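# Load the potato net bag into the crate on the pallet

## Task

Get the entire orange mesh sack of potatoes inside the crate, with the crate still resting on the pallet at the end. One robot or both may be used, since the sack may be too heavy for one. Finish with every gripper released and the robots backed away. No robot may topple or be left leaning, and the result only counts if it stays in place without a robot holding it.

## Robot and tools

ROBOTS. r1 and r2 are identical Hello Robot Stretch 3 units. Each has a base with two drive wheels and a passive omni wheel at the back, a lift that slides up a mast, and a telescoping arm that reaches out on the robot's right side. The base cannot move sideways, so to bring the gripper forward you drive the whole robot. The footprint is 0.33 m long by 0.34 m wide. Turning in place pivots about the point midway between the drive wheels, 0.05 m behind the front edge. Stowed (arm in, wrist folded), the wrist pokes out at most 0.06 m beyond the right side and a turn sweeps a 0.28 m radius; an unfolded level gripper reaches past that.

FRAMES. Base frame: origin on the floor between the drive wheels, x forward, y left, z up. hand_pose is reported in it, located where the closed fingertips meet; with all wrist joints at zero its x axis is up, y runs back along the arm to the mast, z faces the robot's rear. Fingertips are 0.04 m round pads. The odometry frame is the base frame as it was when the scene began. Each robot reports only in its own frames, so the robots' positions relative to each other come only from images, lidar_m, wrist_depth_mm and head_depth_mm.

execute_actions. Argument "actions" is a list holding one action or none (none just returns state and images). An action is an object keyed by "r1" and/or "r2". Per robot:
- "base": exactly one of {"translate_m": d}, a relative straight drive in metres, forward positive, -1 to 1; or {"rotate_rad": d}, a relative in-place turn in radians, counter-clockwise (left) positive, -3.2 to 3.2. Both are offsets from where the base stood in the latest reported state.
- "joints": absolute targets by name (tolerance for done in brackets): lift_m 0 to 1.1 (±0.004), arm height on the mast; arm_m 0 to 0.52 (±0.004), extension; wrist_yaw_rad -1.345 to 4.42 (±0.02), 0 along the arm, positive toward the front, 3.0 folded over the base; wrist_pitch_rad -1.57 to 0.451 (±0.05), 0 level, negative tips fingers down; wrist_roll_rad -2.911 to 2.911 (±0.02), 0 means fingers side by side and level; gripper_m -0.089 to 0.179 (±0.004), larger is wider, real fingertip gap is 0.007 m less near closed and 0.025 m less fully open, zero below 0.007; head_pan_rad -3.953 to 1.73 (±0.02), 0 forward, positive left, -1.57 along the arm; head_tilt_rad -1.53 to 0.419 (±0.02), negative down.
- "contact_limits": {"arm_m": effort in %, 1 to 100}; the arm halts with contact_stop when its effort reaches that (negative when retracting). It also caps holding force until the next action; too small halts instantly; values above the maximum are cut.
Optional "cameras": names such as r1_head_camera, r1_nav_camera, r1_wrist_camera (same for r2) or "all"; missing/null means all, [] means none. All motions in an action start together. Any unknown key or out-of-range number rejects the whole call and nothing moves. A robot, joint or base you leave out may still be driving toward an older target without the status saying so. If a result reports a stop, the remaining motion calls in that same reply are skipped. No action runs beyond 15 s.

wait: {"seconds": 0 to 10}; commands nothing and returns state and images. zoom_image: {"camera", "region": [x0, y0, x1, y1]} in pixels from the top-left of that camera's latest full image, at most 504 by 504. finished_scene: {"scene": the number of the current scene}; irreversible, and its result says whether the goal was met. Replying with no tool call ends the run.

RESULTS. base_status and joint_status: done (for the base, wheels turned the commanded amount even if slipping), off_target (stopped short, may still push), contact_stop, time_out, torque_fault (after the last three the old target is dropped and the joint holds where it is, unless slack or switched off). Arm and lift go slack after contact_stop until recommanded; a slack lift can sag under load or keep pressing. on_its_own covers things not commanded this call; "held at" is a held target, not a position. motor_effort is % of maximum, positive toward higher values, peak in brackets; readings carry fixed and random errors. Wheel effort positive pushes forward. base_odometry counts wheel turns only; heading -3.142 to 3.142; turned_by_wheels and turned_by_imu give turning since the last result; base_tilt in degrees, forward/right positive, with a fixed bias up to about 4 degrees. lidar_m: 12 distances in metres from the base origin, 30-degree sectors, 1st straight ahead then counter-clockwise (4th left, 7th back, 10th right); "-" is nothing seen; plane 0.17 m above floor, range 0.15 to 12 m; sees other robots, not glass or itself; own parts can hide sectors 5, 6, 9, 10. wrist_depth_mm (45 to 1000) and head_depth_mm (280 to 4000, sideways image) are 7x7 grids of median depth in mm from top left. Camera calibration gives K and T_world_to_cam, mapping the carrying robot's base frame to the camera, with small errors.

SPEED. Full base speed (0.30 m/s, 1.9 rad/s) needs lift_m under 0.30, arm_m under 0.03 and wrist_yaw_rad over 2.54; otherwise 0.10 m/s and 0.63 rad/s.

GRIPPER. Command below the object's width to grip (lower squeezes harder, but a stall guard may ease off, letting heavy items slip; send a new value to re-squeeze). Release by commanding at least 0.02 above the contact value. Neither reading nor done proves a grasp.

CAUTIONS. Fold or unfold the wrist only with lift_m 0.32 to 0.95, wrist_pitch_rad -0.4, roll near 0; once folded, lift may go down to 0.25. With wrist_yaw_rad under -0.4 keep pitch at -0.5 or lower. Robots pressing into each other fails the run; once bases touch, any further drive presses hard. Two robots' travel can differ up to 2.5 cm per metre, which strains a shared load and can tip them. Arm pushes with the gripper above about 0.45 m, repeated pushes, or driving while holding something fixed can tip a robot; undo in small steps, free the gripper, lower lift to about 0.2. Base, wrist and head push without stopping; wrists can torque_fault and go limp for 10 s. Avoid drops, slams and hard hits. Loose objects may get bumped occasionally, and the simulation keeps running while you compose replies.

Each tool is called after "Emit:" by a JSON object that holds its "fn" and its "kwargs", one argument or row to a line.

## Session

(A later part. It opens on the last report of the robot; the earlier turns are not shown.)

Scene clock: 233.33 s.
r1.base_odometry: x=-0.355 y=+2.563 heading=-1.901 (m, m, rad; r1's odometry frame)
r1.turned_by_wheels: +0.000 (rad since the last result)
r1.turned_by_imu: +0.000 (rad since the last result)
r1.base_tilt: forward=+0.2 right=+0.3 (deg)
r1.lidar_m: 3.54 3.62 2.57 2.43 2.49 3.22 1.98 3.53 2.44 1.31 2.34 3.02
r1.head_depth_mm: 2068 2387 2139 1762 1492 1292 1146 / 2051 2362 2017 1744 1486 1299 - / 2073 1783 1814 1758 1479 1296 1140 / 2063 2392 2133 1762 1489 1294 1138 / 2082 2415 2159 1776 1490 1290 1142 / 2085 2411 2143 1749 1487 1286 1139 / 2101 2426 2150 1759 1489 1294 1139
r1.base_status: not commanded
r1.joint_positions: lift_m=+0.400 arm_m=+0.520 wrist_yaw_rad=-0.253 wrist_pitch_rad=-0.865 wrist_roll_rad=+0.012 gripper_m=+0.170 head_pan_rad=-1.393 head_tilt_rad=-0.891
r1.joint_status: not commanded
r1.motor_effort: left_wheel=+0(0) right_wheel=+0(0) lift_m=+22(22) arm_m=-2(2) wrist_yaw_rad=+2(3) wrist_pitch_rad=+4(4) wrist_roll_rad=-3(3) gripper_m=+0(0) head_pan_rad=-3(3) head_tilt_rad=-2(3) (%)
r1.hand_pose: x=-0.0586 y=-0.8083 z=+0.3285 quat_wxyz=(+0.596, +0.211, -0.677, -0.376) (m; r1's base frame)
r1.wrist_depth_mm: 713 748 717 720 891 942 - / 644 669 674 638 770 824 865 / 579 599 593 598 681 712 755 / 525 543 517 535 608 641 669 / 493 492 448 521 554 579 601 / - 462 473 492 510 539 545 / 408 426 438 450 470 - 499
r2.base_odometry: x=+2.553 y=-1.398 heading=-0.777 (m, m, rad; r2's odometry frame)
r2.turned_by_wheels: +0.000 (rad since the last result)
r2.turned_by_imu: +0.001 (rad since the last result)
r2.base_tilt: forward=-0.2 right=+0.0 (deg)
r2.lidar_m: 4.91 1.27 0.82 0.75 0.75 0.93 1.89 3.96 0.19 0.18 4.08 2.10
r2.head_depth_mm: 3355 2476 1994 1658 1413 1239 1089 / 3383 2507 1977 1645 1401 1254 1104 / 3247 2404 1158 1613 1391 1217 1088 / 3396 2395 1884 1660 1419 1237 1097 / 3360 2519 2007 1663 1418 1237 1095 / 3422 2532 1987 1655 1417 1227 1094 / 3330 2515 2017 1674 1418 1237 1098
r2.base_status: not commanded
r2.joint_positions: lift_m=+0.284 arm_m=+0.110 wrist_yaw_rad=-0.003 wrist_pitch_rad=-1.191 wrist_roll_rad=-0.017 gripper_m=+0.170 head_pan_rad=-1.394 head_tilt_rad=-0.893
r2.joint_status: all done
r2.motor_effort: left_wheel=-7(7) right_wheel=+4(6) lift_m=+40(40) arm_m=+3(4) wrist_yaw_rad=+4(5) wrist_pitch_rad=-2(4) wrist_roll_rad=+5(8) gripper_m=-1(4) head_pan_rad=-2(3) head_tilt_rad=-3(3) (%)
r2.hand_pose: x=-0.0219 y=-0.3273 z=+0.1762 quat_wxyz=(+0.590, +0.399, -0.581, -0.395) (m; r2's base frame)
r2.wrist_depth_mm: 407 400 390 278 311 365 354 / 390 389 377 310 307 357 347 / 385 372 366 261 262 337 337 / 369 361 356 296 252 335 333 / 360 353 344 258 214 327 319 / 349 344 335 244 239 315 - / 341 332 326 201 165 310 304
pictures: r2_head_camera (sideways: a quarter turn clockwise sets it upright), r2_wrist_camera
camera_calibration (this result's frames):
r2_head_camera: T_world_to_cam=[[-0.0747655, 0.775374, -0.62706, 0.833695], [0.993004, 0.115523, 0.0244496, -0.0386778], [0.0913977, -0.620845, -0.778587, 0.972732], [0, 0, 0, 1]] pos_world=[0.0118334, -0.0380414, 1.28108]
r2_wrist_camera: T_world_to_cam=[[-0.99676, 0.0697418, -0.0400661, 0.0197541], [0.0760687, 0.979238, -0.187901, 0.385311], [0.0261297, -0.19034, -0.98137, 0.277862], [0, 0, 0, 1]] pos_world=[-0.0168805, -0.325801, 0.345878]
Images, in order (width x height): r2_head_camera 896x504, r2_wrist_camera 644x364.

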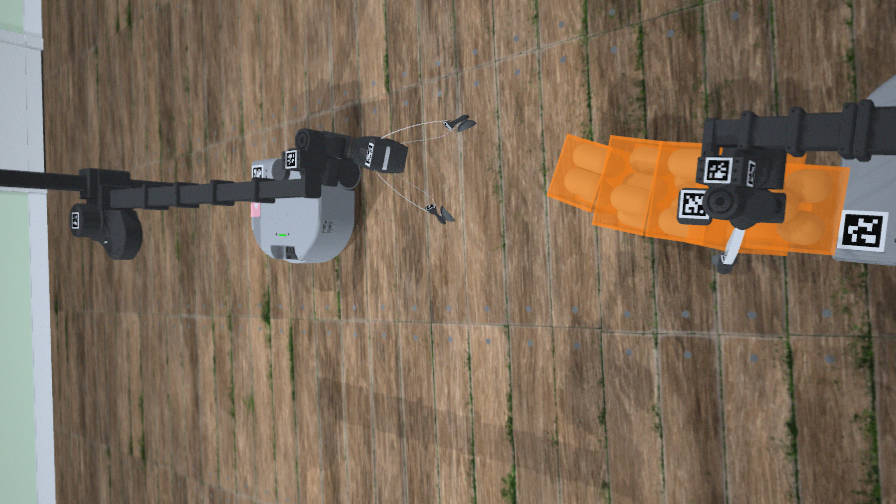

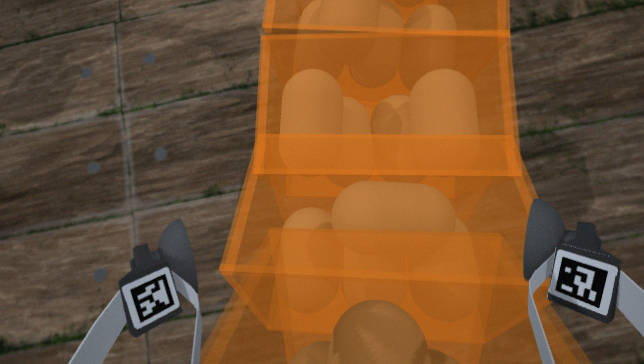

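Emit:
{"fn": "execute_actions", "kwargs": {
  "actions": [
    {"r2":{"joints":{"gripper_m":0.07}}}
  ],
  "cameras": []
}}

Emit:
{"fn": "execute_actions", "kwargs": {
  "actions": [
    {"r2":{"joints":{"arm_m":0.27,"lift_m":0.31},"contact_limits":{"arm_m":57}}}
  ],
  "cameras": ["r1_wrist_camera","r2_wrist_camera","r2_head_camera"]
}}

Scene clock: 237.00 s.
r1.base_odometry: x=-0.355 y=+2.563 heading=-1.901 (m, m, rad; r1's odometry frame)
r1.turned_by_wheels: +0.000 (rad since the last result)
r1.turned_by_imu: +0.000 (rad since the last result)
r1.base_tilt: forward=+0.3 right=+0.5 (deg)
r1.lidar_m: 3.55 3.62 2.57 2.42 2.48 3.22 1.98 3.54 2.44 1.26 2.35 3.02
r1.head_depth_mm: 2097 2386 2145 1763 1503 1295 1148 / 2062 2397 2013 1763 1483 1293 - / 2094 1770 1813 1753 1471 1297 1137 / 2057 2391 2148 1746 1491 1283 1145 / 2085 2391 2136 1764 1481 1287 1140 / 2096 2410 2114 1757 1495 1292 1142 / 2082 2406 2133 1753 1479 1292 1142
r1.base_status: not commanded
r1.joint_positions: lift_m=+0.400 arm_m=+0.520 wrist_yaw_rad=-0.253 wrist_pitch_rad=-0.865 wrist_roll_rad=+0.012 gripper_m=+0.170 head_pan_rad=-1.393 head_tilt_rad=-0.891
r1.joint_status: not commanded
r1.motor_effort: left_wheel=+0(0) right_wheel=+0(1) lift_m=+22(22) arm_m=-2(2) wrist_yaw_rad=+3(2) wrist_pitch_rad=+4(5) wrist_roll_rad=-3(3) gripper_m=+1(0) head_pan_rad=-3(3) head_tilt_rad=-3(3) (%)
r1.hand_pose: x=-0.0586 y=-0.8083 z=+0.3285 quat_wxyz=(+0.596, +0.211, -0.677, -0.376) (m; r1's base frame)
r1.wrist_depth_mm: 715 750 717 742 893 943 - / 634 660 670 635 771 824 881 / 581 595 589 596 693 723 767 / 524 541 520 530 612 640 669 / 495 493 450 522 553 581 597 / - 458 475 487 504 536 550 / 411 428 440 450 463 - 505
r2.base_odometry: x=+2.553 y=-1.398 heading=-0.777 (m, m, rad; r2's odometry frame)
r2.turned_by_wheels: +0.000 (rad since the last result)
r2.turned_by_imu: +0.001 (rad since the last result)
r2.base_tilt: forward=-0.4 right=-0.1 (deg)
r2.lidar_m: 4.90 1.27 0.82 0.75 0.75 0.93 1.88 3.95 0.18 0.18 4.09 2.09
r2.head_depth_mm: 3350 2481 1985 1645 1405 1226 1094 / 3355 2487 1995 1652 1417 1253 1103 / 3197 2408 1155 1611 1387 1220 1092 / 3393 2427 1872 1652 1408 1232 1090 / 3389 2529 1996 1675 1422 1242 1099 / 3354 2558 1978 1653 1413 1233 1093 / 3374 2527 2030 1659 1421 1243 1098
r2.base_status: not commanded
r2.joint_positions: lift_m=+0.285 arm_m=+0.110 wrist_yaw_rad=-0.003 wrist_pitch_rad=-1.186 wrist_roll_rad=-0.017 gripper_m=+0.071 head_pan_rad=-1.394 head_tilt_rad=-0.893
r2.joint_status: all done
r2.motor_effort: left_wheel=-7(7) right_wheel=+5(5) lift_m=+32(40) arm_m=+3(4) wrist_yaw_rad=+4(3) wrist_pitch_rad=-4(4) wrist_roll_rad=+5(5) gripper_m=-32(98) head_pan_rad=-2(2) head_tilt_rad=-3(3) (%)
r2.hand_pose: x=-0.0219 y=-0.3286 z=+0.1770 quat_wxyz=(+0.591, +0.397, -0.582, -0.393) (m; r2's base frame)
r2.wrist_depth_mm: 409 402 394 283 315 369 360 / 392 388 376 317 310 357 352 / 384 379 369 261 261 344 338 / 368 368 359 297 262 335 328 / 364 352 348 262 216 328 320 / 351 346 336 249 241 316 315 / 345 333 329 180 234 310 302
pictures: none
No camera images: the call's "cameras" was empty. Leave "cameras" out to get every camera's image.

Scene clock: 239.43 s.
r1.base_odometry: x=-0.355 y=+2.563 heading=-1.901 (m, m, rad; r1's odometry frame)
r1.turned_by_wheels: +0.000 (rad since the last result)
r1.turned_by_imu: +0.000 (rad since the last result)
r1.base_tilt: forward=+0.0 right=+0.4 (deg)
r1.lidar_m: 3.56 3.62 2.57 2.43 2.49 3.20 1.98 3.52 2.44 1.30 2.34 3.05
r1.head_depth_mm: 2076 2374 2134 1770 1489 1298 1141 / 2046 2364 2088 1765 1481 1292 - / 2074 1653 1786 1746 1481 1291 1149 / 2083 2368 2141 1758 1489 1285 1146 / 2074 2404 2132 1755 1496 1289 1149 / 2085 2379 2149 1764 1490 1292 1148 / 2096 2379 2131 1748 1484 1285 1144
r1.base_status: not commanded
r1.joint_positions: lift_m=+0.400 arm_m=+0.520 wrist_yaw_rad=-0.253 wrist_pitch_rad=-0.865 wrist_roll_rad=+0.012 gripper_m=+0.170 head_pan_rad=-1.393 head_tilt_rad=-0.891
r1.joint_status: not commanded
r1.motor_effort: left_wheel=+0(0) right_wheel=+0(0) lift_m=+22(22) arm_m=-2(2) wrist_yaw_rad=+3(1) wrist_pitch_rad=+4(4) wrist_roll_rad=-3(2) gripper_m=+0(0) head_pan_rad=-3(3) head_tilt_rad=-3(3) (%)
r1.hand_pose: x=-0.0586 y=-0.8083 z=+0.3285 quat_wxyz=(+0.596, +0.211, -0.677, -0.376) (m; r1's base frame)
r1.wrist_depth_mm: 716 744 728 730 893 959 - / 639 657 660 631 763 823 867 / 577 593 584 597 683 720 772 / 521 539 527 527 615 639 665 / 491 499 418 523 554 573 603 / - 460 475 490 508 538 543 / 407 425 436 451 467 - 505
r2.base_odometry: x=+2.553 y=-1.398 heading=-0.777 (m, m, rad; r2's odometry frame)
r2.turned_by_wheels: +0.000 (rad since the last result)
r2.turned_by_imu: +0.001 (rad since the last result)
r2.base_tilt: forward=-0.4 right=+0.1 (deg)
r2.lidar_m: 4.89 1.27 0.82 0.75 0.76 0.93 1.88 3.94 0.19 0.19 4.10 2.09
r2.head_depth_mm: 3389 2498 1988 1649 1407 1232 1091 / 3360 2484 2002 1662 1443 1233 1108 / 3216 2414 1142 1618 1478 1139 1089 / 3330 2417 1885 1650 1420 1215 1092 / 3347 2509 1986 1650 1419 1231 1098 / 3354 2525 2000 1654 1415 1239 1093 / 3362 2513 1990 1654 1424 1232 1103
r2.base_status: not commanded
r2.joint_positions: lift_m=+0.309 arm_m=+0.270 wrist_yaw_rad=+0.002 wrist_pitch_rad=-1.202 wrist_roll_rad=-0.008 gripper_m=+0.070 head_pan_rad=-1.394 head_tilt_rad=-0.893
r2.joint_status: all done
r2.motor_effort: left_wheel=-3(6) right_wheel=+1(10) lift_m=+39(40) arm_m=+4(4) wrist_yaw_rad=-2(24) wrist_pitch_rad=+1(7) wrist_roll_rad=+2(7) gripper_m=+0(32) head_pan_rad=-2(2) head_tilt_rad=-3(3) (%)
r2.contact_limits: arm_m 57 (drawing in: default 25, maximum 41; extending or still: default 35, maximum 57)
r2.hand_pose: x=-0.0215 y=-0.4846 z=+0.2004 quat_wxyz=(+0.586, +0.402, -0.580, -0.398) (m; r2's base frame)
r2.wrist_depth_mm: 429 418 415 405 277 384 377 / 422 404 402 389 273 371 365 / 409 396 390 380 325 364 360 / 393 392 379 313 304 356 348 / 386 374 371 320 317 347 344 / 376 363 365 257 294 339 334 / 367 360 348 288 300 326 328
pictures: r1_wrist_camera, r2_head_camera (sideways: a quarter turn clockwise sets it upright), r2_wrist_camera
camera_calibration (this result's frames):
r1_wrist_camera: T_world_to_cam=[[-0.974849, 0.1842, 0.125462, 0.0345835], [0.0941573, 0.85063, -0.517264, 0.904765], [-0.202001, -0.492441, -0.84658, 0.0295835], [0, 0, 0, 1]] pos_world=[-0.0455006, -0.761422, 0.488708]
r2_head_camera: T_world_to_cam=[[-0.0747655, 0.775375, -0.62706, 0.833695], [0.993004, 0.115523, 0.0244496, -0.0386778], [0.0913977, -0.620845, -0.778587, 0.972732], [0, 0, 0, 1]] pos_world=[0.0118334, -0.0380414, 1.28108]
r2_wrist_camera: T_world_to_cam=[[-0.996407, 0.0732219, -0.0425626, 0.0342665], [0.079658, 0.980928, -0.1773, 0.542677], [0.0287686, -0.180054, -0.983236, 0.277109], [0, 0, 0, 1]] pos_world=[-0.0170572, -0.484941, 0.370139]
Images, in order (width x height): r1_wrist_camera 644x364, r2_head_camera 896x504, r2_wrist_camera 644x364.

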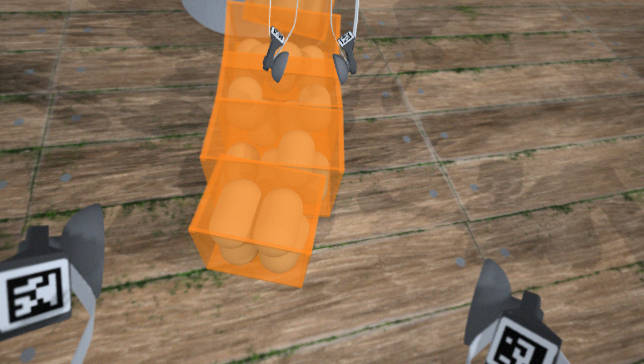

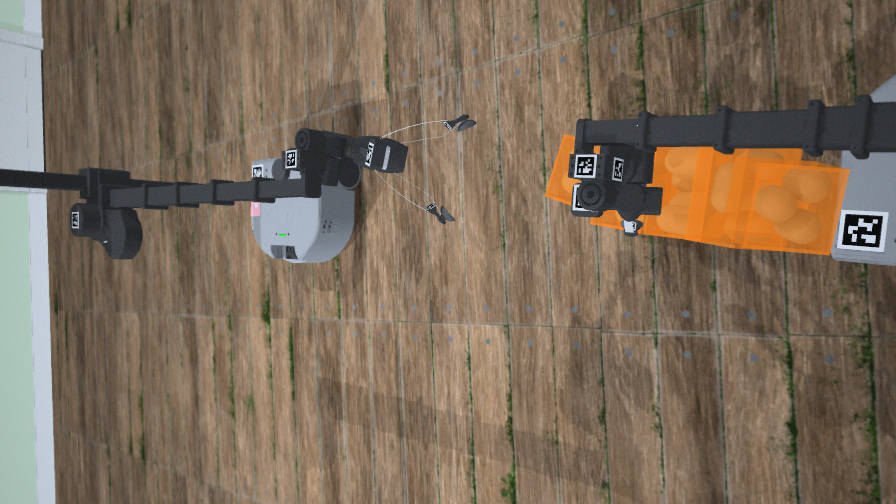

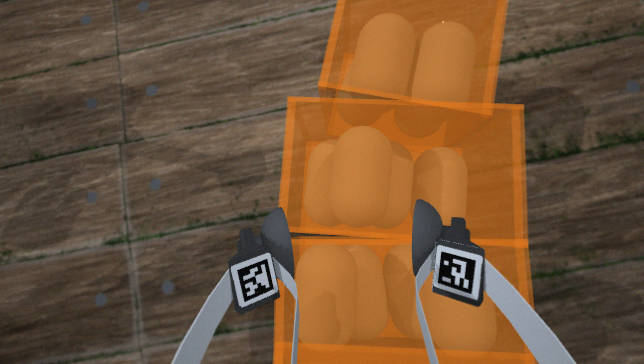

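Emit:
{"fn": "execute_actions", "kwargs": {
  "actions": [
    {"r1":{"joints":{"arm_m":0.0,"lift_m":0.5},"base":{"rotate_rad":-1.571}},"r2":{"joints":{"gripper_m":0.17,"lift_m":0.42}}}
  ],
  "cameras": []
}}

Emit:
{"fn": "execute_actions", "kwargs": {
  "actions": [
    {"r1":{"base":{"translate_m":0.2}},"r2":{"joints":{"arm_m":0.1}}}
  ],
  "cameras": []
}}

Emit:
{"fn": "execute_actions", "kwargs": {
  "actions": [
    {"r1":{"base":{"rotate_rad":1.571}}}
  ],
  "cameras": []
}}

Emit:
{"fn": "execute_actions", "kwargs": {
  "actions": [
    {"r1":{"joints":{"arm_m":0.4,"wrist_pitch_rad":-1.2,"lift_m":0.4}}}
  ],
  "cameras": ["r1_wrist_camera","r2_wrist_camera","r2_head_camera"]
}}

Scene clock: 255.77 s.
r1.base_odometry: x=-0.355 y=+2.563 heading=+2.811 (m, m, rad; r1's odometry frame)
r1.turned_by_wheels: -1.571 (rad since the last result)
r1.turned_by_imu: -1.581 (rad since the last result)
r1.base_tilt: forward=+0.0 right=+0.3 (deg)
r1.lidar_m: 1.30 2.34 3.00 3.54 3.61 2.58 2.43 2.48 3.21 1.98 3.56 2.45
r1.head_depth_mm: 3850 2741 2139 1771 1488 1290 1146 / 3813 2772 2153 1747 1483 1292 1170 / 3751 2433 2156 1756 1489 1288 - / 3787 2254 2129 1749 1489 1301 1140 / 3826 2203 2150 1758 1491 1297 1144 / 3799 2563 2148 1744 1491 1292 1141 / 3800 2749 2133 1758 1480 1290 1141
r1.base_status: done
r1.joint_positions: lift_m=+0.500 arm_m=+0.001 wrist_yaw_rad=-0.252 wrist_pitch_rad=-0.863 wrist_roll_rad=+0.010 gripper_m=+0.170 head_pan_rad=-1.393 head_tilt_rad=-0.891
r1.joint_status: all done
r1.motor_effort: left_wheel=+2(7) right_wheel=-2(8) lift_m=+44(46) arm_m=-5(6) wrist_yaw_rad=+0(2) wrist_pitch_rad=+4(4) wrist_roll_rad=-2(3) gripper_m=+0(0) head_pan_rad=-3(2) head_tilt_rad=-3(3) (%)
r1.hand_pose: x=-0.0585 y=-0.2892 z=+0.4279 quat_wxyz=(+0.597, +0.211, -0.677, -0.376) (m; r1's base frame)
r1.wrist_depth_mm: 870 919 966 - - - - / 772 815 853 889 932 - - / 699 723 748 800 829 862 925 / 634 666 684 723 745 772 808 / 593 602 628 650 662 707 742 / - 554 570 592 608 646 666 / 496 513 527 547 569 - 605
r2.base_odometry: x=+2.553 y=-1.398 heading=-0.777 (m, m, rad; r2's odometry frame)
r2.turned_by_wheels: +0.000 (rad since the last result)
r2.turned_by_imu: +0.002 (rad since the last result)
r2.base_tilt: forward=-0.3 right=-0.2 (deg)
r2.lidar_m: 4.91 1.27 0.82 0.75 0.75 0.93 1.89 3.95 0.19 0.19 4.08 2.09
r2.head_depth_mm: 3315 2495 1967 1640 1410 1229 1090 / 1488 2395 1912 1651 1444 1246 - / 2929 2516 1885 1649 1451 1166 1095 / 3442 2422 1934 1662 1421 1213 1093 / 3420 2531 1995 1675 1418 1233 1097 / 3351 2509 2019 1673 1417 1238 1101 / 3367 2526 2023 1672 1431 1238 1098
r2.base_status: not commanded
r2.joint_positions: lift_m=+0.419 arm_m=+0.270 wrist_yaw_rad=+0.002 wrist_pitch_rad=-1.202 wrist_roll_rad=-0.008 gripper_m=+0.170 head_pan_rad=-1.394 head_tilt_rad=-0.893
r2.joint_status: all done
r2.motor_effort: left_wheel=-3(4) right_wheel=+1(1) lift_m=+39(41) arm_m=+4(4) wrist_yaw_rad=-2(3) wrist_pitch_rad=+0(0) wrist_roll_rad=+2(2) gripper_m=+0(80) head_pan_rad=-2(3) head_tilt_rad=-3(3) (%)
r2.hand_pose: x=-0.0215 y=-0.4846 z=+0.3104 quat_wxyz=(+0.586, +0.402, -0.580, -0.398) (m; r2's base frame)
r2.wrist_depth_mm: 562 543 544 515 509 495 490 / 533 517 519 506 482 478 474 / 519 515 499 488 390 471 463 / 519 495 496 427 428 458 453 / 497 485 471 461 423 450 437 / 485 477 460 381 395 441 - / 473 464 456 446 376 424 424
pictures: none
No camera images: the call's "cameras" was empty. Leave "cameras" out to get every camera's image.

Scene clock: 258.73 s.
r1.base_odometry: x=-0.544 y=+2.628 heading=+2.811 (m, m, rad; r1's odometry frame)
r1.turned_by_wheels: +0.000 (rad since the last result)
r1.turned_by_imu: +0.002 (rad since the last result)
r1.base_tilt: forward=+0.1 right=+0.3 (deg)
r1.lidar_m: 1.11 2.14 2.76 3.55 3.63 2.79 2.63 2.69 3.46 1.94 3.28 2.24
r1.head_depth_mm: 3813 2778 2153 1761 1491 1297 1149 / 3824 2415 2139 1762 1487 1292 1181 / 3807 2215 2141 1756 1488 1295 - / 3772 2322 2156 1754 1491 1291 1140 / 3761 2519 2137 1750 1484 1297 1144 / 3775 2749 2125 1756 1484 1299 1146 / 3844 2716 2146 1756 1483 1283 1137
r1.base_status: done
r1.joint_positions: lift_m=+0.500 arm_m=+0.001 wrist_yaw_rad=-0.252 wrist_pitch_rad=-0.863 wrist_roll_rad=+0.010 gripper_m=+0.170 head_pan_rad=-1.393 head_tilt_rad=-0.891
r1.joint_status: not commanded
r1.motor_effort: left_wheel=+1(9) right_wheel=-1(2) lift_m=+43(44) arm_m=-5(5) wrist_yaw_rad=+2(2) wrist_pitch_rad=+4(4) wrist_roll_rad=-2(1) gripper_m=+0(0) head_pan_rad=-3(3) head_tilt_rad=-3(3) (%)
r1.hand_pose: x=-0.0585 y=-0.2892 z=+0.4279 quat_wxyz=(+0.597, +0.211, -0.677, -0.376) (m; r1's base frame)
r1.wrist_depth_mm: 855 928 964 - - - - / 771 809 845 893 941 - - / 694 723 755 793 831 868 921 / 638 652 692 715 753 777 813 / 592 601 623 649 665 696 730 / - 555 576 592 612 652 664 / 495 513 531 544 569 - 609
r2.base_odometry: x=+2.553 y=-1.398 heading=-0.777 (m, m, rad; r2's odometry frame)
r2.turned_by_wheels: +0.000 (rad since the last result)
r2.turned_by_imu: +0.001 (rad since the last result)
r2.base_tilt: forward=-0.2 right=-0.1 (deg)
r2.lidar_m: 4.91 1.27 0.82 0.75 0.75 0.93 1.89 3.94 0.19 0.19 4.07 2.10
r2.head_depth_mm: 3256 2507 1964 1640 1404 1232 1098 / 1400 2409 1875 1659 1408 1278 - / 3351 2407 1794 1656 1353 - 1088 / 3432 2344 1970 1659 1417 1224 1093 / 3385 2506 1993 1639 1419 1238 1093 / 3422 2522 1994 1665 1419 1238 1097 / 3300 2526 2007 1670 1416 1239 1096
r2.base_status: not commanded
r2.joint_positions: lift_m=+0.419 arm_m=+0.100 wrist_yaw_rad=+0.002 wrist_pitch_rad=-1.202 wrist_roll_rad=-0.008 gripper_m=+0.170 head_pan_rad=-1.394 head_tilt_rad=-0.893
r2.joint_status: all done
r2.motor_effort: left_wheel=-3(3) right_wheel=+1(1) lift_m=+40(39) arm_m=-3(2) wrist_yaw_rad=-2(1) wrist_pitch_rad=+1(1) wrist_roll_rad=+2(2) gripper_m=+0(0) head_pan_rad=-2(2) head_tilt_rad=-3(3) (%)
r2.hand_pose: x=-0.0215 y=-0.3151 z=+0.3104 quat_wxyz=(+0.586, +0.402, -0.580, -0.398) (m; r2's base frame)
r2.wrist_depth_mm: 552 543 522 519 497 496 491 / 533 527 523 442 453 486 483 / 524 515 503 429 430 471 465 / 502 496 488 435 430 462 454 / 496 488 477 397 374 448 442 / 482 483 465 379 380 442 - / 471 457 452 285 274 428 416
pictures: none
No camera images: the call's "cameras" was empty. Leave "cameras" out to get every camera's image.

Scene clock: 262.20 s.
r1.base_odometry: x=-0.544 y=+2.628 heading=-1.901 (m, m, rad; r1's odometry frame)
r1.turned_by_wheels: +1.571 (rad since the last result)
r1.turned_by_imu: +1.582 (rad since the last result)
r1.base_tilt: forward=+0.0 right=+0.3 (deg)
r1.lidar_m: 3.57 3.66 2.78 2.62 2.70 3.49 1.95 3.21 2.23 1.10 2.14 2.78
r1.head_depth_mm: 1886 2159 2152 1774 1500 1297 1143 / 1846 2125 2035 1716 1485 1296 1178 / 1873 1426 1817 1632 1420 1292 - / 1900 2204 2137 1748 1483 1286 1140 / 1900 2179 2120 1755 1490 1294 1145 / 1907 2188 2138 1755 1486 1290 1140 / 1902 2198 2149 1758 1486 1291 1142
r1.base_status: done
r1.joint_positions: lift_m=+0.500 arm_m=+0.001 wrist_yaw_rad=-0.252 wrist_pitch_rad=-0.863 wrist_roll_rad=+0.010 gripper_m=+0.170 head_pan_rad=-1.393 head_tilt_rad=-0.891
r1.joint_status: not commanded
r1.motor_effort: left_wheel=-1(6) right_wheel=+2(5) lift_m=+44(43) arm_m=-5(5) wrist_yaw_rad=+2(1) wrist_pitch_rad=+4(4) wrist_roll_rad=-2(2) gripper_m=+0(1) head_pan_rad=-3(3) head_tilt_rad=-3(2) (%)
r1.hand_pose: x=-0.0585 y=-0.2892 z=+0.4279 quat_wxyz=(+0.597, +0.211, -0.677, -0.376) (m; r1's base frame)
r1.wrist_depth_mm: 864 922 902 - - - - / 761 817 812 890 951 - - / 699 728 735 794 833 882 939 / 636 666 687 707 752 780 831 / 590 600 621 657 670 704 729 / - 553 574 595 626 646 657 / 498 512 529 550 566 - 612
r2.base_odometry: x=+2.553 y=-1.398 heading=-0.777 (m, m, rad; r2's odometry frame)
r2.turned_by_wheels: +0.000 (rad since the last result)
r2.turned_by_imu: +0.001 (rad since the last result)
r2.base_tilt: forward=-0.3 right=-0.2 (deg)
r2.lidar_m: 4.90 1.27 0.82 0.75 0.76 0.94 1.89 3.95 0.19 0.19 4.07 2.09
r2.head_depth_mm: 3390 2504 1965 1644 1409 1233 1088 / 3380 2522 1981 1645 1407 1276 - / 1340 1424 1743 1653 1362 - 1094 / 3423 2510 1894 1662 1415 1220 1095 / 3377 2510 2000 1651 1415 1237 1093 / 3312 2528 2003 1655 1421 1242 1091 / 3321 2518 2014 1662 1425 1234 1098
r2.base_status: not commanded
r2.joint_positions: lift_m=+0.419 arm_m=+0.100 wrist_yaw_rad=+0.002 wrist_pitch_rad=-1.202 wrist_roll_rad=-0.008 gripper_m=+0.170 head_pan_rad=-1.394 head_tilt_rad=-0.893
r2.joint_status: not commanded
r2.motor_effort: left_wheel=-3(3) right_wheel=+1(1) lift_m=+39(39) arm_m=-3(3) wrist_yaw_rad=-2(3) wrist_pitch_rad=+1(1) wrist_roll_rad=+2(2) gripper_m=+0(1) head_pan_rad=-1(2) head_tilt_rad=-3(3) (%)
r2.hand_pose: x=-0.0215 y=-0.3151 z=+0.3104 quat_wxyz=(+0.586, +0.402, -0.580, -0.398) (m; r2's base frame)
r2.wrist_depth_mm: 560 542 524 517 498 490 491 / 536 526 516 447 455 482 471 / 521 517 507 433 427 476 466 / 510 501 487 436 428 450 456 / 507 489 476 398 375 448 449 / 482 481 461 382 383 447 - / 469 456 454 290 273 431 412
pictures: none
No camera images: the call's "cameras" was empty. Leave "cameras" out to get every camera's image.

Scene clock: 266.33 s.
r1.base_odometry: x=-0.544 y=+2.628 heading=-1.901 (m, m, rad; r1's odometry frame)
r1.turned_by_wheels: +0.000 (rad since the last result)
r1.turned_by_imu: +0.000 (rad since the last result)
r1.base_tilt: forward=+0.3 right=+0.4 (deg)
r1.lidar_m: 3.56 3.63 2.79 2.62 2.70 3.49 1.95 3.23 2.23 1.10 2.14 2.78
r1.head_depth_mm: 1894 2166 2149 1779 1501 1298 1146 / 1861 2123 2023 1705 1492 1296 - / 1897 1423 1825 1636 1392 1299 1146 / 1889 2169 2119 1767 1482 1296 1141 / 1898 2200 2148 1754 1483 1297 1144 / 1901 2193 2135 1760 1480 1292 1136 / 1919 2212 2141 1744 1484 1292 1142
r1.base_status: not commanded
r1.joint_positions: lift_m=+0.400 arm_m=+0.400 wrist_yaw_rad=-0.252 wrist_pitch_rad=-1.203 wrist_roll_rad=+0.010 gripper_m=+0.170 head_pan_rad=-1.393 head_tilt_rad=-0.891
r1.joint_status: all done
r1.motor_effort: left_wheel=-2(2) right_wheel=+2(2) lift_m=+22(36) arm_m=+5(3) wrist_yaw_rad=+1(1) wrist_pitch_rad=+1(4) wrist_roll_rad=-2(1) gripper_m=+0(0) head_pan_rad=-2(3) head_tilt_rad=-3(3) (%)
r1.hand_pose: x=-0.0390 y=-0.6120 z=+0.2913 quat_wxyz=(+0.525, +0.322, -0.631, -0.472) (m; r1's base frame)
r1.wrist_depth_mm: 494 502 512 465 554 566 585 / 473 484 489 441 526 543 557 / 457 469 469 382 501 521 534 / 440 451 460 470 486 502 511 / 427 435 445 458 470 483 494 / - 420 433 442 454 465 478 / 395 411 416 425 436 - 459
r2.base_odometry: x=+2.553 y=-1.398 heading=-0.777 (m, m, rad; r2's odometry frame)
r2.turned_by_wheels: +0.000 (rad since the last result)
r2.turned_by_imu: +0.001 (rad since the last result)
r2.base_tilt: forward=-0.4 right=-0.2 (deg)
r2.lidar_m: 4.88 1.27 0.82 0.75 0.75 0.93 1.89 3.96 0.19 0.19 4.07 2.10
r2.head_depth_mm: 3380 2501 2005 1647 1415 1227 1093 / 3399 2500 1998 1620 1407 1274 - / 3098 2248 1176 1615 1351 - 1095 / 3401 2347 1882 1663 1417 1225 1092 / 3375 2481 1999 1659 1425 1240 1095 / 3374 2523 1997 1653 1413 1237 1097 / 3351 2513 2015 1666 1426 1237 1096
r2.base_status: not commanded
r2.joint_positions: lift_m=+0.419 arm_m=+0.100 wrist_yaw_rad=+0.002 wrist_pitch_rad=-1.202 wrist_roll_rad=-0.008 gripper_m=+0.170 head_pan_rad=-1.394 head_tilt_rad=-0.893
r2.joint_status: not commanded
r2.motor_effort: left_wheel=-3(3) right_wheel=+1(1) lift_m=+40(39) arm_m=-3(3) wrist_yaw_rad=-2(2) wrist_pitch_rad=+1(1) wrist_roll_rad=+2(2) gripper_m=+0(0) head_pan_rad=-2(2) head_tilt_rad=-3(3) (%)
r2.hand_pose: x=-0.0215 y=-0.3151 z=+0.3104 quat_wxyz=(+0.586, +0.402, -0.580, -0.398) (m; r2's base frame)
r2.wrist_depth_mm: 556 544 527 518 505 493 483 / 547 527 528 440 456 490 475 / 513 517 499 436 429 464 461 / 512 502 490 436 426 460 456 / 495 484 486 398 381 457 438 / 478 470 473 390 381 442 - / 475 463 451 290 274 438 420
pictures: r1_wrist_camera, r2_head_camera (sideways: a quarter turn clockwise sets it upright), r2_wrist_camera
camera_calibration (this result's frames):
r1_wrist_camera: T_world_to_cam=[[-0.984671, 0.144675, 0.0974308, 0.00580301], [0.122137, 0.970686, -0.207007, 0.700917], [-0.124523, -0.191934, -0.973476, 0.322663], [0, 0, 0, 1]] pos_world=[-0.039715, -0.61928, 0.458634]
r2_head_camera: T_world_to_cam=[[-0.0747655, 0.775375, -0.62706, 0.833695], [0.993004, 0.115523, 0.0244496, -0.0386778], [0.0913977, -0.620845, -0.778587, 0.972732], [0, 0, 0, 1]] pos_world=[0.0118334, -0.0380414, 1.28108]
r2_wrist_camera: T_world_to_cam=[[-0.996407, 0.0732424, -0.0425274, 0.0265288], [0.0796584, 0.981011, -0.176841, 0.395757], [0.0287675, -0.179593, -0.98332, 0.415935], [0, 0, 0, 1]] pos_world=[-0.0170573, -0.315486, 0.480111]
Images, in order (width x height): r1_wrist_camera 644x364, r2_head_camera 896x504, r2_wrist_camera 644x364.

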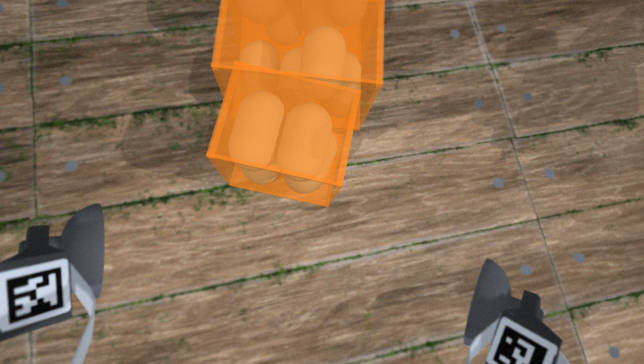

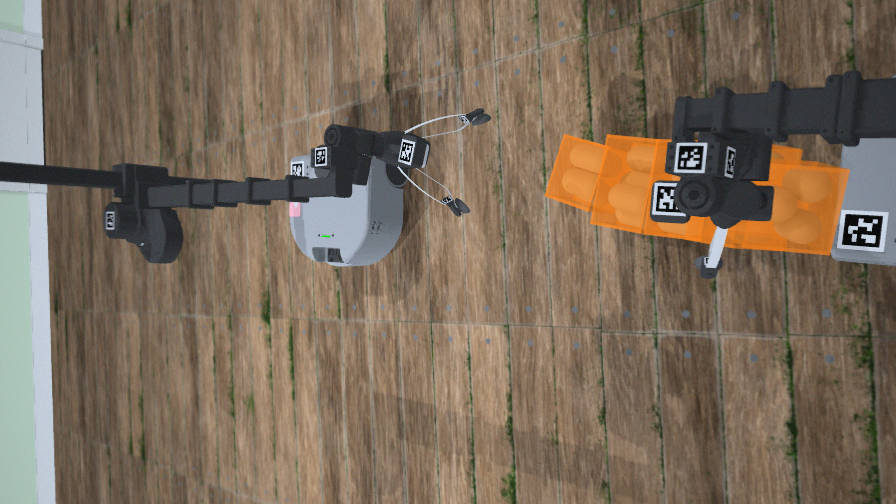

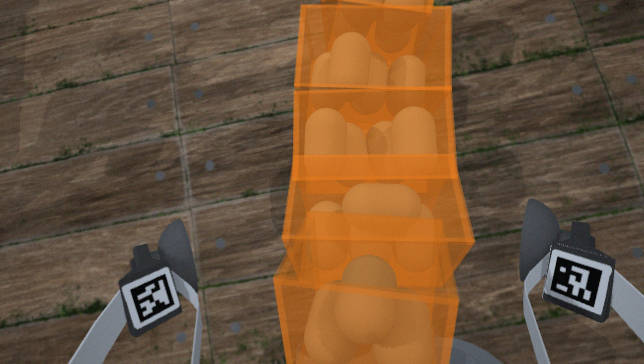

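Emit:
{"fn": "execute_actions", "kwargs": {
  "actions": [
    {"r1":{"joints":{"arm_m":0.5,"wrist_pitch_rad":-0.85}}}
  ],
  "cameras": []
}}

Emit:
{"fn": "execute_actions", "kwargs": {
  "actions": [
    {"r1":{"joints":{"lift_m":0.185}}}
  ],
  "cameras": ["r1_wrist_camera","r2_head_camera"]
}}

Scene clock: 271.83 s.
r1.base_odometry: x=-0.544 y=+2.628 heading=-1.901 (m, m, rad; r1's odometry frame)
r1.turned_by_wheels: +0.000 (rad since the last result)
r1.turned_by_imu: +0.001 (rad since the last result)
r1.base_tilt: forward=+0.1 right=+0.1 (deg)
r1.lidar_m: 3.56 3.64 2.79 2.62 2.69 3.47 1.94 3.22 2.23 1.10 2.14 2.78
r1.head_depth_mm: 1899 2180 2168 1768 1499 1294 1142 / 1872 2110 2033 1713 1499 1282 - / 1891 1435 1817 1655 1409 1293 1143 / 1903 2199 2159 1754 1484 1283 1143 / 1903 2173 2149 1750 1485 1292 1141 / 1916 2187 2117 1756 1484 1290 1141 / 1915 2192 2138 1751 1485 1290 1147
r1.base_status: not commanded
r1.joint_positions: lift_m=+0.400 arm_m=+0.500 wrist_yaw_rad=-0.252 wrist_pitch_rad=-0.865 wrist_roll_rad=+0.010 gripper_m=+0.170 head_pan_rad=-1.393 head_tilt_rad=-0.891
r1.joint_status: all done
r1.motor_effort: left_wheel=-1(2) right_wheel=+2(2) lift_m=+23(22) arm_m=+5(3) wrist_yaw_rad=+2(1) wrist_pitch_rad=+4(3) wrist_roll_rad=-1(2) gripper_m=+0(1) head_pan_rad=-3(3) head_tilt_rad=-3(3) (%)
r1.hand_pose: x=-0.0584 y=-0.7878 z=+0.3285 quat_wxyz=(+0.597, +0.212, -0.677, -0.376) (m; r1's base frame)
r1.wrist_depth_mm: 709 740 542 567 897 959 - / 636 669 606 524 782 829 869 / 577 596 610 539 683 722 774 / 523 539 537 528 621 639 668 / 488 499 494 486 553 581 605 / - 457 434 413 512 534 544 / 409 428 416 430 465 - 503
r2.base_odometry: x=+2.553 y=-1.398 heading=-0.777 (m, m, rad; r2's odometry frame)
r2.turned_by_wheels: +0.000 (rad since the last result)
r2.turned_by_imu: +0.001 (rad since the last result)
r2.base_tilt: forward=-0.3 right=-0.1 (deg)
r2.lidar_m: 4.90 1.27 0.82 0.75 0.75 0.93 1.88 3.95 0.19 0.19 4.08 2.10
r2.head_depth_mm: 3346 2493 1986 1651 1403 1232 1095 / 3324 2494 2006 1607 1408 1276 - / 3082 2274 1636 1572 1353 - 1093 / 3414 2333 1901 1657 1416 1224 1094 / 3319 2524 1998 1663 1413 1237 1095 / 3394 2525 2001 1660 1416 1238 1095 / 3362 2542 2006 1669 1422 1239 1098
r2.base_status: not commanded
r2.joint_positions: lift_m=+0.419 arm_m=+0.100 wrist_yaw_rad=+0.002 wrist_pitch_rad=-1.202 wrist_roll_rad=-0.008 gripper_m=+0.170 head_pan_rad=-1.394 head_tilt_rad=-0.893
r2.joint_status: not commanded
r2.motor_effort: left_wheel=-2(3) right_wheel=+1(1) lift_m=+39(40) arm_m=-3(3) wrist_yaw_rad=-2(2) wrist_pitch_rad=+1(1) wrist_roll_rad=+2(2) gripper_m=+0(1) head_pan_rad=-2(3) head_tilt_rad=-3(3) (%)
r2.hand_pose: x=-0.0215 y=-0.3151 z=+0.3104 quat_wxyz=(+0.586, +0.402, -0.580, -0.398) (m; r2's base frame)
r2.wrist_depth_mm: 554 542 536 515 497 496 488 / 533 528 519 443 459 481 481 / 525 520 507 431 424 480 465 / 516 508 491 432 427 463 453 / 498 489 481 401 375 453 443 / 480 479 464 378 386 441 - / 470 463 459 288 272 426 418
pictures: none
No camera images: the call's "cameras" was empty. Leave "cameras" out to get every camera's image.

Scene clock: 274.63 s.
r1.base_odometry: x=-0.544 y=+2.628 heading=-1.901 (m, m, rad; r1's odometry frame)
r1.turned_by_wheels: +0.000 (rad since the last result)
r1.turned_by_imu: +0.000 (rad since the last result)
r1.base_tilt: forward=+0.1 right=+0.4 (deg)
r1.lidar_m: 3.57 3.65 2.78 2.62 2.70 3.49 1.94 3.22 2.23 1.10 2.14 2.79
r1.head_depth_mm: 1896 2179 2163 1753 1492 1297 1146 / 1854 2119 2011 1712 1493 1300 1145 / 1900 1431 1816 1623 1397 1288 1142 / 1898 2166 2145 1756 1492 1294 1148 / 1914 2177 2137 1754 1485 1300 1138 / 1902 2220 2109 1754 1484 1291 1143 / 1896 2174 2138 1750 1477 1290 1144
r1.base_status: not commanded
r1.joint_positions: lift_m=+0.185 arm_m=+0.500 wrist_yaw_rad=-0.252 wrist_pitch_rad=-0.864 wrist_roll_rad=+0.010 gripper_m=+0.170 head_pan_rad=-1.393 head_tilt_rad=-0.891
r1.joint_status: all done
r1.motor_effort: left_wheel=-1(2) right_wheel=+2(2) lift_m=+23(23) arm_m=+5(6) wrist_yaw_rad=+1(1) wrist_pitch_rad=+4(4) wrist_roll_rad=-2(2) gripper_m=+0(0) head_pan_rad=-3(3) head_tilt_rad=-3(4) (%)
r1.hand_pose: x=-0.0584 y=-0.7878 z=+0.1135 quat_wxyz=(+0.597, +0.212, -0.677, -0.376) (m; r1's base frame)
r1.wrist_depth_mm: 394 414 303 343 490 528 565 / 350 368 247 311 415 457 482 / 318 328 299 289 371 397 419 / 289 300 249 207 335 355 370 / 271 275 228 205 300 319 334 / - 250 152 165 278 296 302 / 228 227 142 146 258 - 279
r2.base_odometry: x=+2.553 y=-1.398 heading=-0.777 (m, m, rad; r2's odometry frame)
r2.turned_by_wheels: +0.000 (rad since the last result)
r2.turned_by_imu: +0.001 (rad since the last result)
r2.base_tilt: forward=-0.3 right=-0.1 (deg)
r2.lidar_m: 4.91 1.27 0.82 0.75 0.75 0.93 1.89 3.94 0.19 0.19 4.07 2.10
r2.head_depth_mm: 3374 2489 1977 1661 1404 1229 1094 / 3397 2509 1986 1660 1410 1287 - / 3061 2415 1648 1542 1303 - 1095 / 3356 2527 1875 1644 1405 1222 1100 / 3418 2536 1997 1668 1414 1232 1096 / 3316 2528 1998 1659 1424 1240 1102 / 3376 2528 2003 1651 1416 1235 1101
r2.base_status: not commanded
r2.joint_positions: lift_m=+0.419 arm_m=+0.100 wrist_yaw_rad=+0.002 wrist_pitch_rad=-1.202 wrist_roll_rad=-0.008 gripper_m=+0.170 head_pan_rad=-1.394 head_tilt_rad=-0.893
r2.joint_status: not commanded
r2.motor_effort: left_wheel=-3(3) right_wheel=+1(1) lift_m=+39(39) arm_m=-3(3) wrist_yaw_rad=-2(2) wrist_pitch_rad=+1(1) wrist_roll_rad=+2(2) gripper_m=-1(0) head_pan_rad=-2(2) head_tilt_rad=-3(3) (%)
r2.hand_pose: x=-0.0215 y=-0.3151 z=+0.3104 quat_wxyz=(+0.586, +0.402, -0.580, -0.398) (m; r2's base frame)
r2.wrist_depth_mm: 557 543 535 522 497 496 483 / 538 533 518 446 452 485 477 / 526 513 507 433 426 462 464 / 508 503 494 431 428 455 449 / 497 488 476 400 375 452 439 / 484 482 467 380 377 438 - / 468 461 450 289 274 430 426
pictures: r1_wrist_camera, r2_head_camera (sideways: a quarter turn clockwise sets it upright)
camera_calibration (this result's frames):
r1_wrist_camera: T_world_to_cam=[[-0.975183, 0.181502, 0.126785, 0.0556427], [0.0910858, 0.850849, -0.517454, 0.776204], [-0.201793, -0.493064, -0.846267, -0.142799], [0, 0, 0, 1]] pos_world=[-0.0452553, -0.740941, 0.273749]
r2_head_camera: T_world_to_cam=[[-0.0747655, 0.775374, -0.62706, 0.833695], [0.993004, 0.115523, 0.0244496, -0.0386778], [0.0913977, -0.620845, -0.778587, 0.972732], [0, 0, 0, 1]] pos_world=[0.0118334, -0.0380414, 1.28108]
Images, in order (width x height): r1_wrist_camera 644x364, r2_head_camera 896x504.

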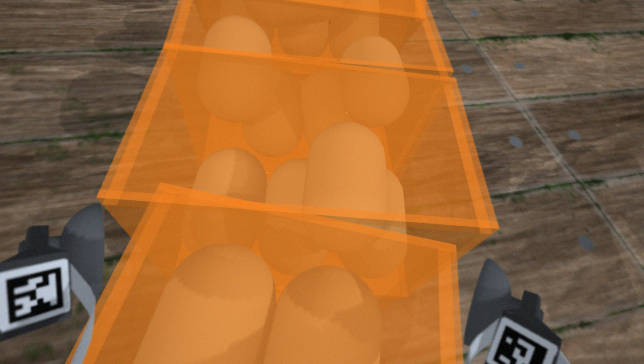

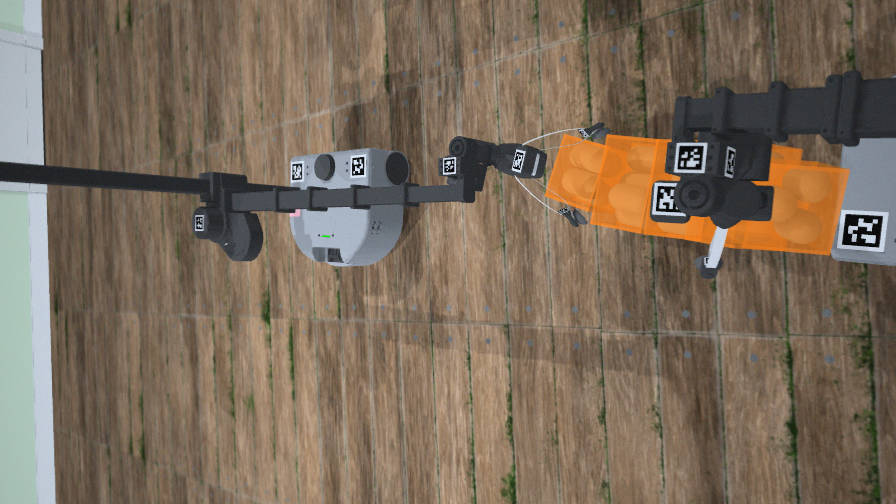

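Tips are at the inner edge of the end segment. Grip and pull.

Emit:
{"fn": "execute_actions", "kwargs": {
  "actions": [
    {"r1":{"joints":{"gripper_m":0.05}}}
  ],
  "cameras": []
}}

Emit:
{"fn": "execute_actions", "kwargs": {
  "actions": [
    {"r1":{"joints":{"arm_m":0.38,"lift_m":0.21},"contact_limits":{"arm_m":41}}}
  ],
  "cameras": ["r1_wrist_camera","r2_wrist_camera","r2_head_camera"]
}}

Scene clock: 279.20 s.
r1.base_odometry: x=-0.544 y=+2.628 heading=-1.901 (m, m, rad; r1's odometry frame)
r1.turned_by_wheels: +0.000 (rad since the last result)
r1.turned_by_imu: +0.000 (rad since the last result)
r1.base_tilt: forward=+0.2 right=+0.0 (deg)
r1.lidar_m: 3.57 3.63 2.78 2.62 2.69 3.49 1.94 3.25 2.23 1.10 2.14 2.77
r1.head_depth_mm: 1898 2187 2146 1757 1497 1293 1147 / 1861 2122 2031 1723 1491 1300 1144 / 1896 1424 1818 1596 1403 1296 1137 / 1903 2188 2131 1749 1489 1286 1137 / 1909 2202 2156 1750 1492 1299 1141 / 1904 2182 2132 1758 1490 1288 1137 / 1908 2211 2149 1743 1484 1289 1143
r1.base_status: not commanded
r1.joint_positions: lift_m=+0.185 arm_m=+0.500 wrist_yaw_rad=-0.251 wrist_pitch_rad=-0.865 wrist_roll_rad=+0.006 gripper_m=+0.053 head_pan_rad=-1.393 head_tilt_rad=-0.891
r1.joint_status: all done
r1.motor_effort: left_wheel=-3(2) right_wheel=+4(4) lift_m=+25(25) arm_m=+4(5) wrist_yaw_rad=+0(1) wrist_pitch_rad=+4(5) wrist_roll_rad=+0(2) gripper_m=-48(100) head_pan_rad=-2(3) head_tilt_rad=-3(3) (%)
r1.hand_pose: x=-0.0583 y=-0.7878 z=+0.1133 quat_wxyz=(+0.598, +0.213, -0.676, -0.375) (m; r1's base frame)
r1.wrist_depth_mm: 390 412 294 345 490 521 563 / 351 364 245 308 411 450 481 / 315 328 298 285 371 398 421 / 289 298 248 206 338 354 373 / 268 277 227 204 298 320 333 / - 247 152 163 277 297 304 / 227 144 142 145 255 274 278
r2.base_odometry: x=+2.553 y=-1.398 heading=-0.777 (m, m, rad; r2's odometry frame)
r2.turned_by_wheels: +0.000 (rad since the last result)
r2.turned_by_imu: +0.001 (rad since the last result)
r2.base_tilt: forward=-0.2 right=-0.1 (deg)
r2.lidar_m: 4.92 1.27 0.82 0.75 0.75 0.93 1.89 3.92 0.19 0.19 4.09 2.09
r2.head_depth_mm: 3362 2490 1969 1650 1402 1238 1091 / 3380 2516 1986 1645 1411 1278 - / 3051 2414 1637 1541 1294 - 1097 / 3388 2496 1887 1669 1419 1218 1095 / 3375 2506 1983 1654 1418 1246 1096 / 3399 2506 1978 1666 1412 1240 1100 / 3345 2522 2002 1658 1414 1243 1104
r2.base_status: not commanded
r2.joint_positions: lift_m=+0.419 arm_m=+0.100 wrist_yaw_rad=+0.002 wrist_pitch_rad=-1.202 wrist_roll_rad=-0.008 gripper_m=+0.170 head_pan_rad=-1.394 head_tilt_rad=-0.893
r2.joint_status: not commanded
r2.motor_effort: left_wheel=-3(3) right_wheel=+1(1) lift_m=+39(40) arm_m=-3(3) wrist_yaw_rad=-2(2) wrist_pitch_rad=+1(1) wrist_roll_rad=+2(2) gripper_m=+0(0) head_pan_rad=-2(2) head_tilt_rad=-2(3) (%)
r2.hand_pose: x=-0.0215 y=-0.3151 z=+0.3104 quat_wxyz=(+0.586, +0.402, -0.580, -0.398) (m; r2's base frame)
r2.wrist_depth_mm: 556 544 531 507 468 496 488 / 534 529 518 439 453 483 476 / 529 514 501 431 426 466 462 / 507 498 482 437 431 466 449 / 490 490 478 402 376 453 437 / 485 484 470 382 380 440 - / 481 459 451 291 274 427 416
pictures: none
No camera images: the call's "cameras" was empty. Leave "cameras" out to get every camera's image.

Scene clock: 281.33 s.
r1.base_odometry: x=-0.544 y=+2.628 heading=-1.901 (m, m, rad; r1's odometry frame)
r1.turned_by_wheels: +0.000 (rad since the last result)
r1.turned_by_imu: +0.001 (rad since the last result)
r1.base_tilt: forward=-0.1 right=+0.3 (deg)
r1.lidar_m: 3.56 3.64 2.77 2.62 2.69 3.51 1.94 3.23 2.22 1.36 2.14 2.77
r1.head_depth_mm: 1889 2163 2110 1758 1490 1293 1143 / 1856 2120 2020 1710 1495 1296 1146 / 1903 1425 1817 1651 1452 1266 1141 / 1893 2195 2135 1745 1478 1293 1138 / 1909 2177 2138 1757 1491 1289 1145 / 1897 2184 2142 1745 1477 1290 1141 / 1916 2216 2151 1738 1491 1292 1141
r1.base_status: not commanded
r1.joint_positions: lift_m=+0.209 arm_m=+0.381 wrist_yaw_rad=-0.237 wrist_pitch_rad=-0.891 wrist_roll_rad=-0.009 gripper_m=+0.065 head_pan_rad=-1.393 head_tilt_rad=-0.891
r1.joint_status: all done
r1.on_its_own: gripper_m is held at +0.063, not at your +0.050, by its stall guard, which is still easing; wrist_yaw_rad is at rest, and its effort (-14) is outside its rest range (-12 to +12)
r1.motor_effort: left_wheel=+1(4) right_wheel=-1(4) lift_m=+57(59) arm_m=-9(6) wrist_yaw_rad=-14(13) wrist_pitch_rad=+11(19) wrist_roll_rad=+8(8) gripper_m=-42(48) head_pan_rad=-2(3) head_tilt_rad=-3(3) (%)
r1.contact_limits: arm_m 41 (drawing in: default 27, maximum 45; extending or still: default 38, maximum 61)
r1.hand_pose: x=-0.0551 y=-0.6641 z=+0.1335 quat_wxyz=(+0.601, +0.229, -0.667, -0.377) (m; r1's base frame)
r1.wrist_depth_mm: 401 422 371 359 505 542 578 / 361 380 265 331 434 474 506 / 332 343 345 302 392 419 443 / 304 314 257 213 355 374 394 / 282 293 233 235 323 343 357 / - 262 154 164 297 317 327 / 242 149 145 150 278 295 300
r2.base_odometry: x=+2.553 y=-1.398 heading=-0.777 (m, m, rad; r2's odometry frame)
r2.turned_by_wheels: +0.000 (rad since the last result)
r2.turned_by_imu: +0.000 (rad since the last result)
r2.base_tilt: forward=-0.3 right=+0.0 (deg)
r2.lidar_m: 4.92 1.27 0.82 0.75 0.76 0.93 1.88 3.95 4.44 0.75 4.06 2.09
r2.head_depth_mm: 3361 2479 1984 1644 1401 1224 1087 / 3332 2493 1995 1648 1408 1275 - / 3114 2338 1638 1539 1332 - 1121 / 3373 2486 1870 1663 1416 1216 1112 / 3389 2504 1991 1664 1417 1236 1093 / 3397 2524 2014 1664 1410 1241 1104 / 3332 2537 2016 1668 1416 1238 1100
r2.base_status: not commanded
r2.joint_positions: lift_m=+0.419 arm_m=+0.100 wrist_yaw_rad=+0.002 wrist_pitch_rad=-1.202 wrist_roll_rad=-0.008 gripper_m=+0.170 head_pan_rad=-1.394 head_tilt_rad=-0.893
r2.joint_status: not commanded
r2.motor_effort: left_wheel=-3(3) right_wheel=+1(2) lift_m=+39(40) arm_m=-3(3) wrist_yaw_rad=-2(2) wrist_pitch_rad=+1(1) wrist_roll_rad=+2(2) gripper_m=+0(0) head_pan_rad=-2(3) head_tilt_rad=-2(3) (%)
r2.hand_pose: x=-0.0215 y=-0.3151 z=+0.3104 quat_wxyz=(+0.586, +0.402, -0.580, -0.398) (m; r2's base frame)
r2.wrist_depth_mm: 550 547 523 468 463 490 478 / 545 527 514 452 444 479 478 / 512 508 500 434 436 476 460 / 515 494 487 437 455 460 450 / 500 487 474 469 451 453 446 / 484 477 465 454 441 437 - / 472 460 448 448 435 431 428
pictures: r1_wrist_camera, r2_head_camera (sideways: a quarter turn clockwise sets it upright), r2_wrist_camera
camera_calibration (this result's frames):
r1_wrist_camera: T_world_to_cam=[[-0.979213, 0.149837, 0.136714, 0.0113135], [0.0638171, 0.867375, -0.493546, 0.687179], [-0.192534, -0.474562, -0.858907, -0.0497192], [0, 0, 0, 1]] pos_world=[-0.0423481, -0.621332, 0.294903]
r2_head_camera: T_world_to_cam=[[-0.0747665, 0.775375, -0.62706, 0.833694], [0.993004, 0.115524, 0.0244496, -0.0386777], [0.0913982, -0.620844, -0.778587, 0.972733], [0, 0, 0, 1]] pos_world=[0.0118334, -0.0380414, 1.28108]
r2_wrist_camera: T_world_to_cam=[[-0.996407, 0.073244, -0.0425244, 0.0265277], [0.0796582, 0.981018, -0.176802, 0.395735], [0.0287675, -0.179554, -0.983327, 0.415961], [0, 0, 0, 1]] pos_world=[-0.0170573, -0.315478, 0.480121]
Images, in order (width x height): r1_wrist_camera 644x364, r2_head_camera 896x504, r2_wrist_camera 644x364.

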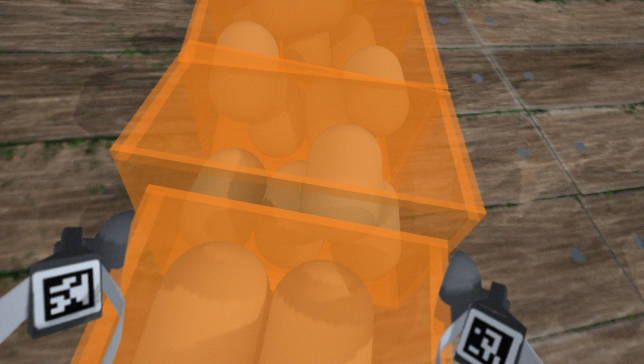

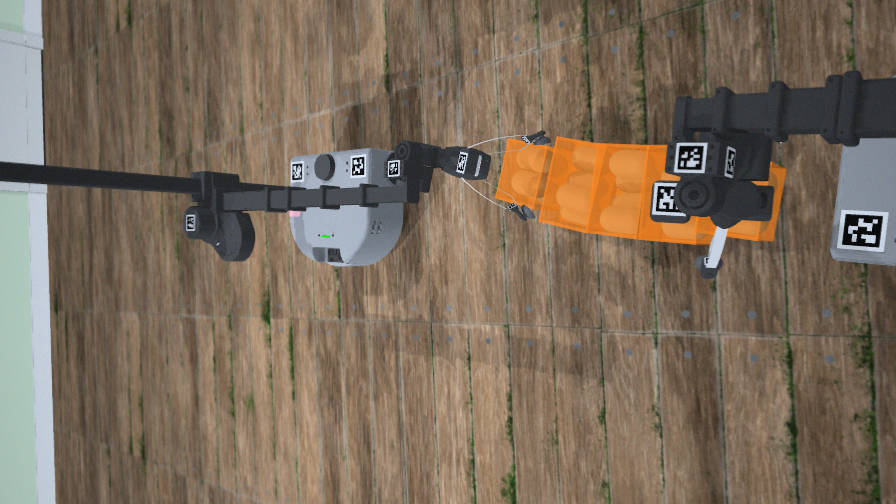

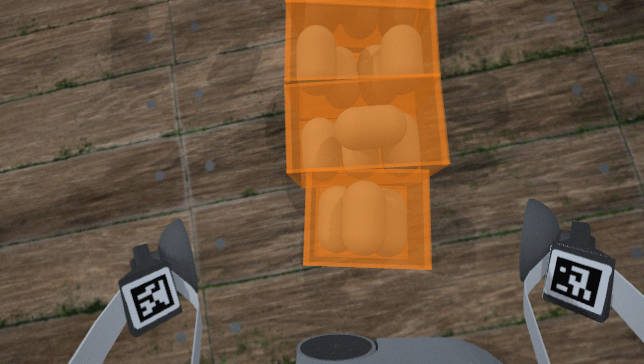

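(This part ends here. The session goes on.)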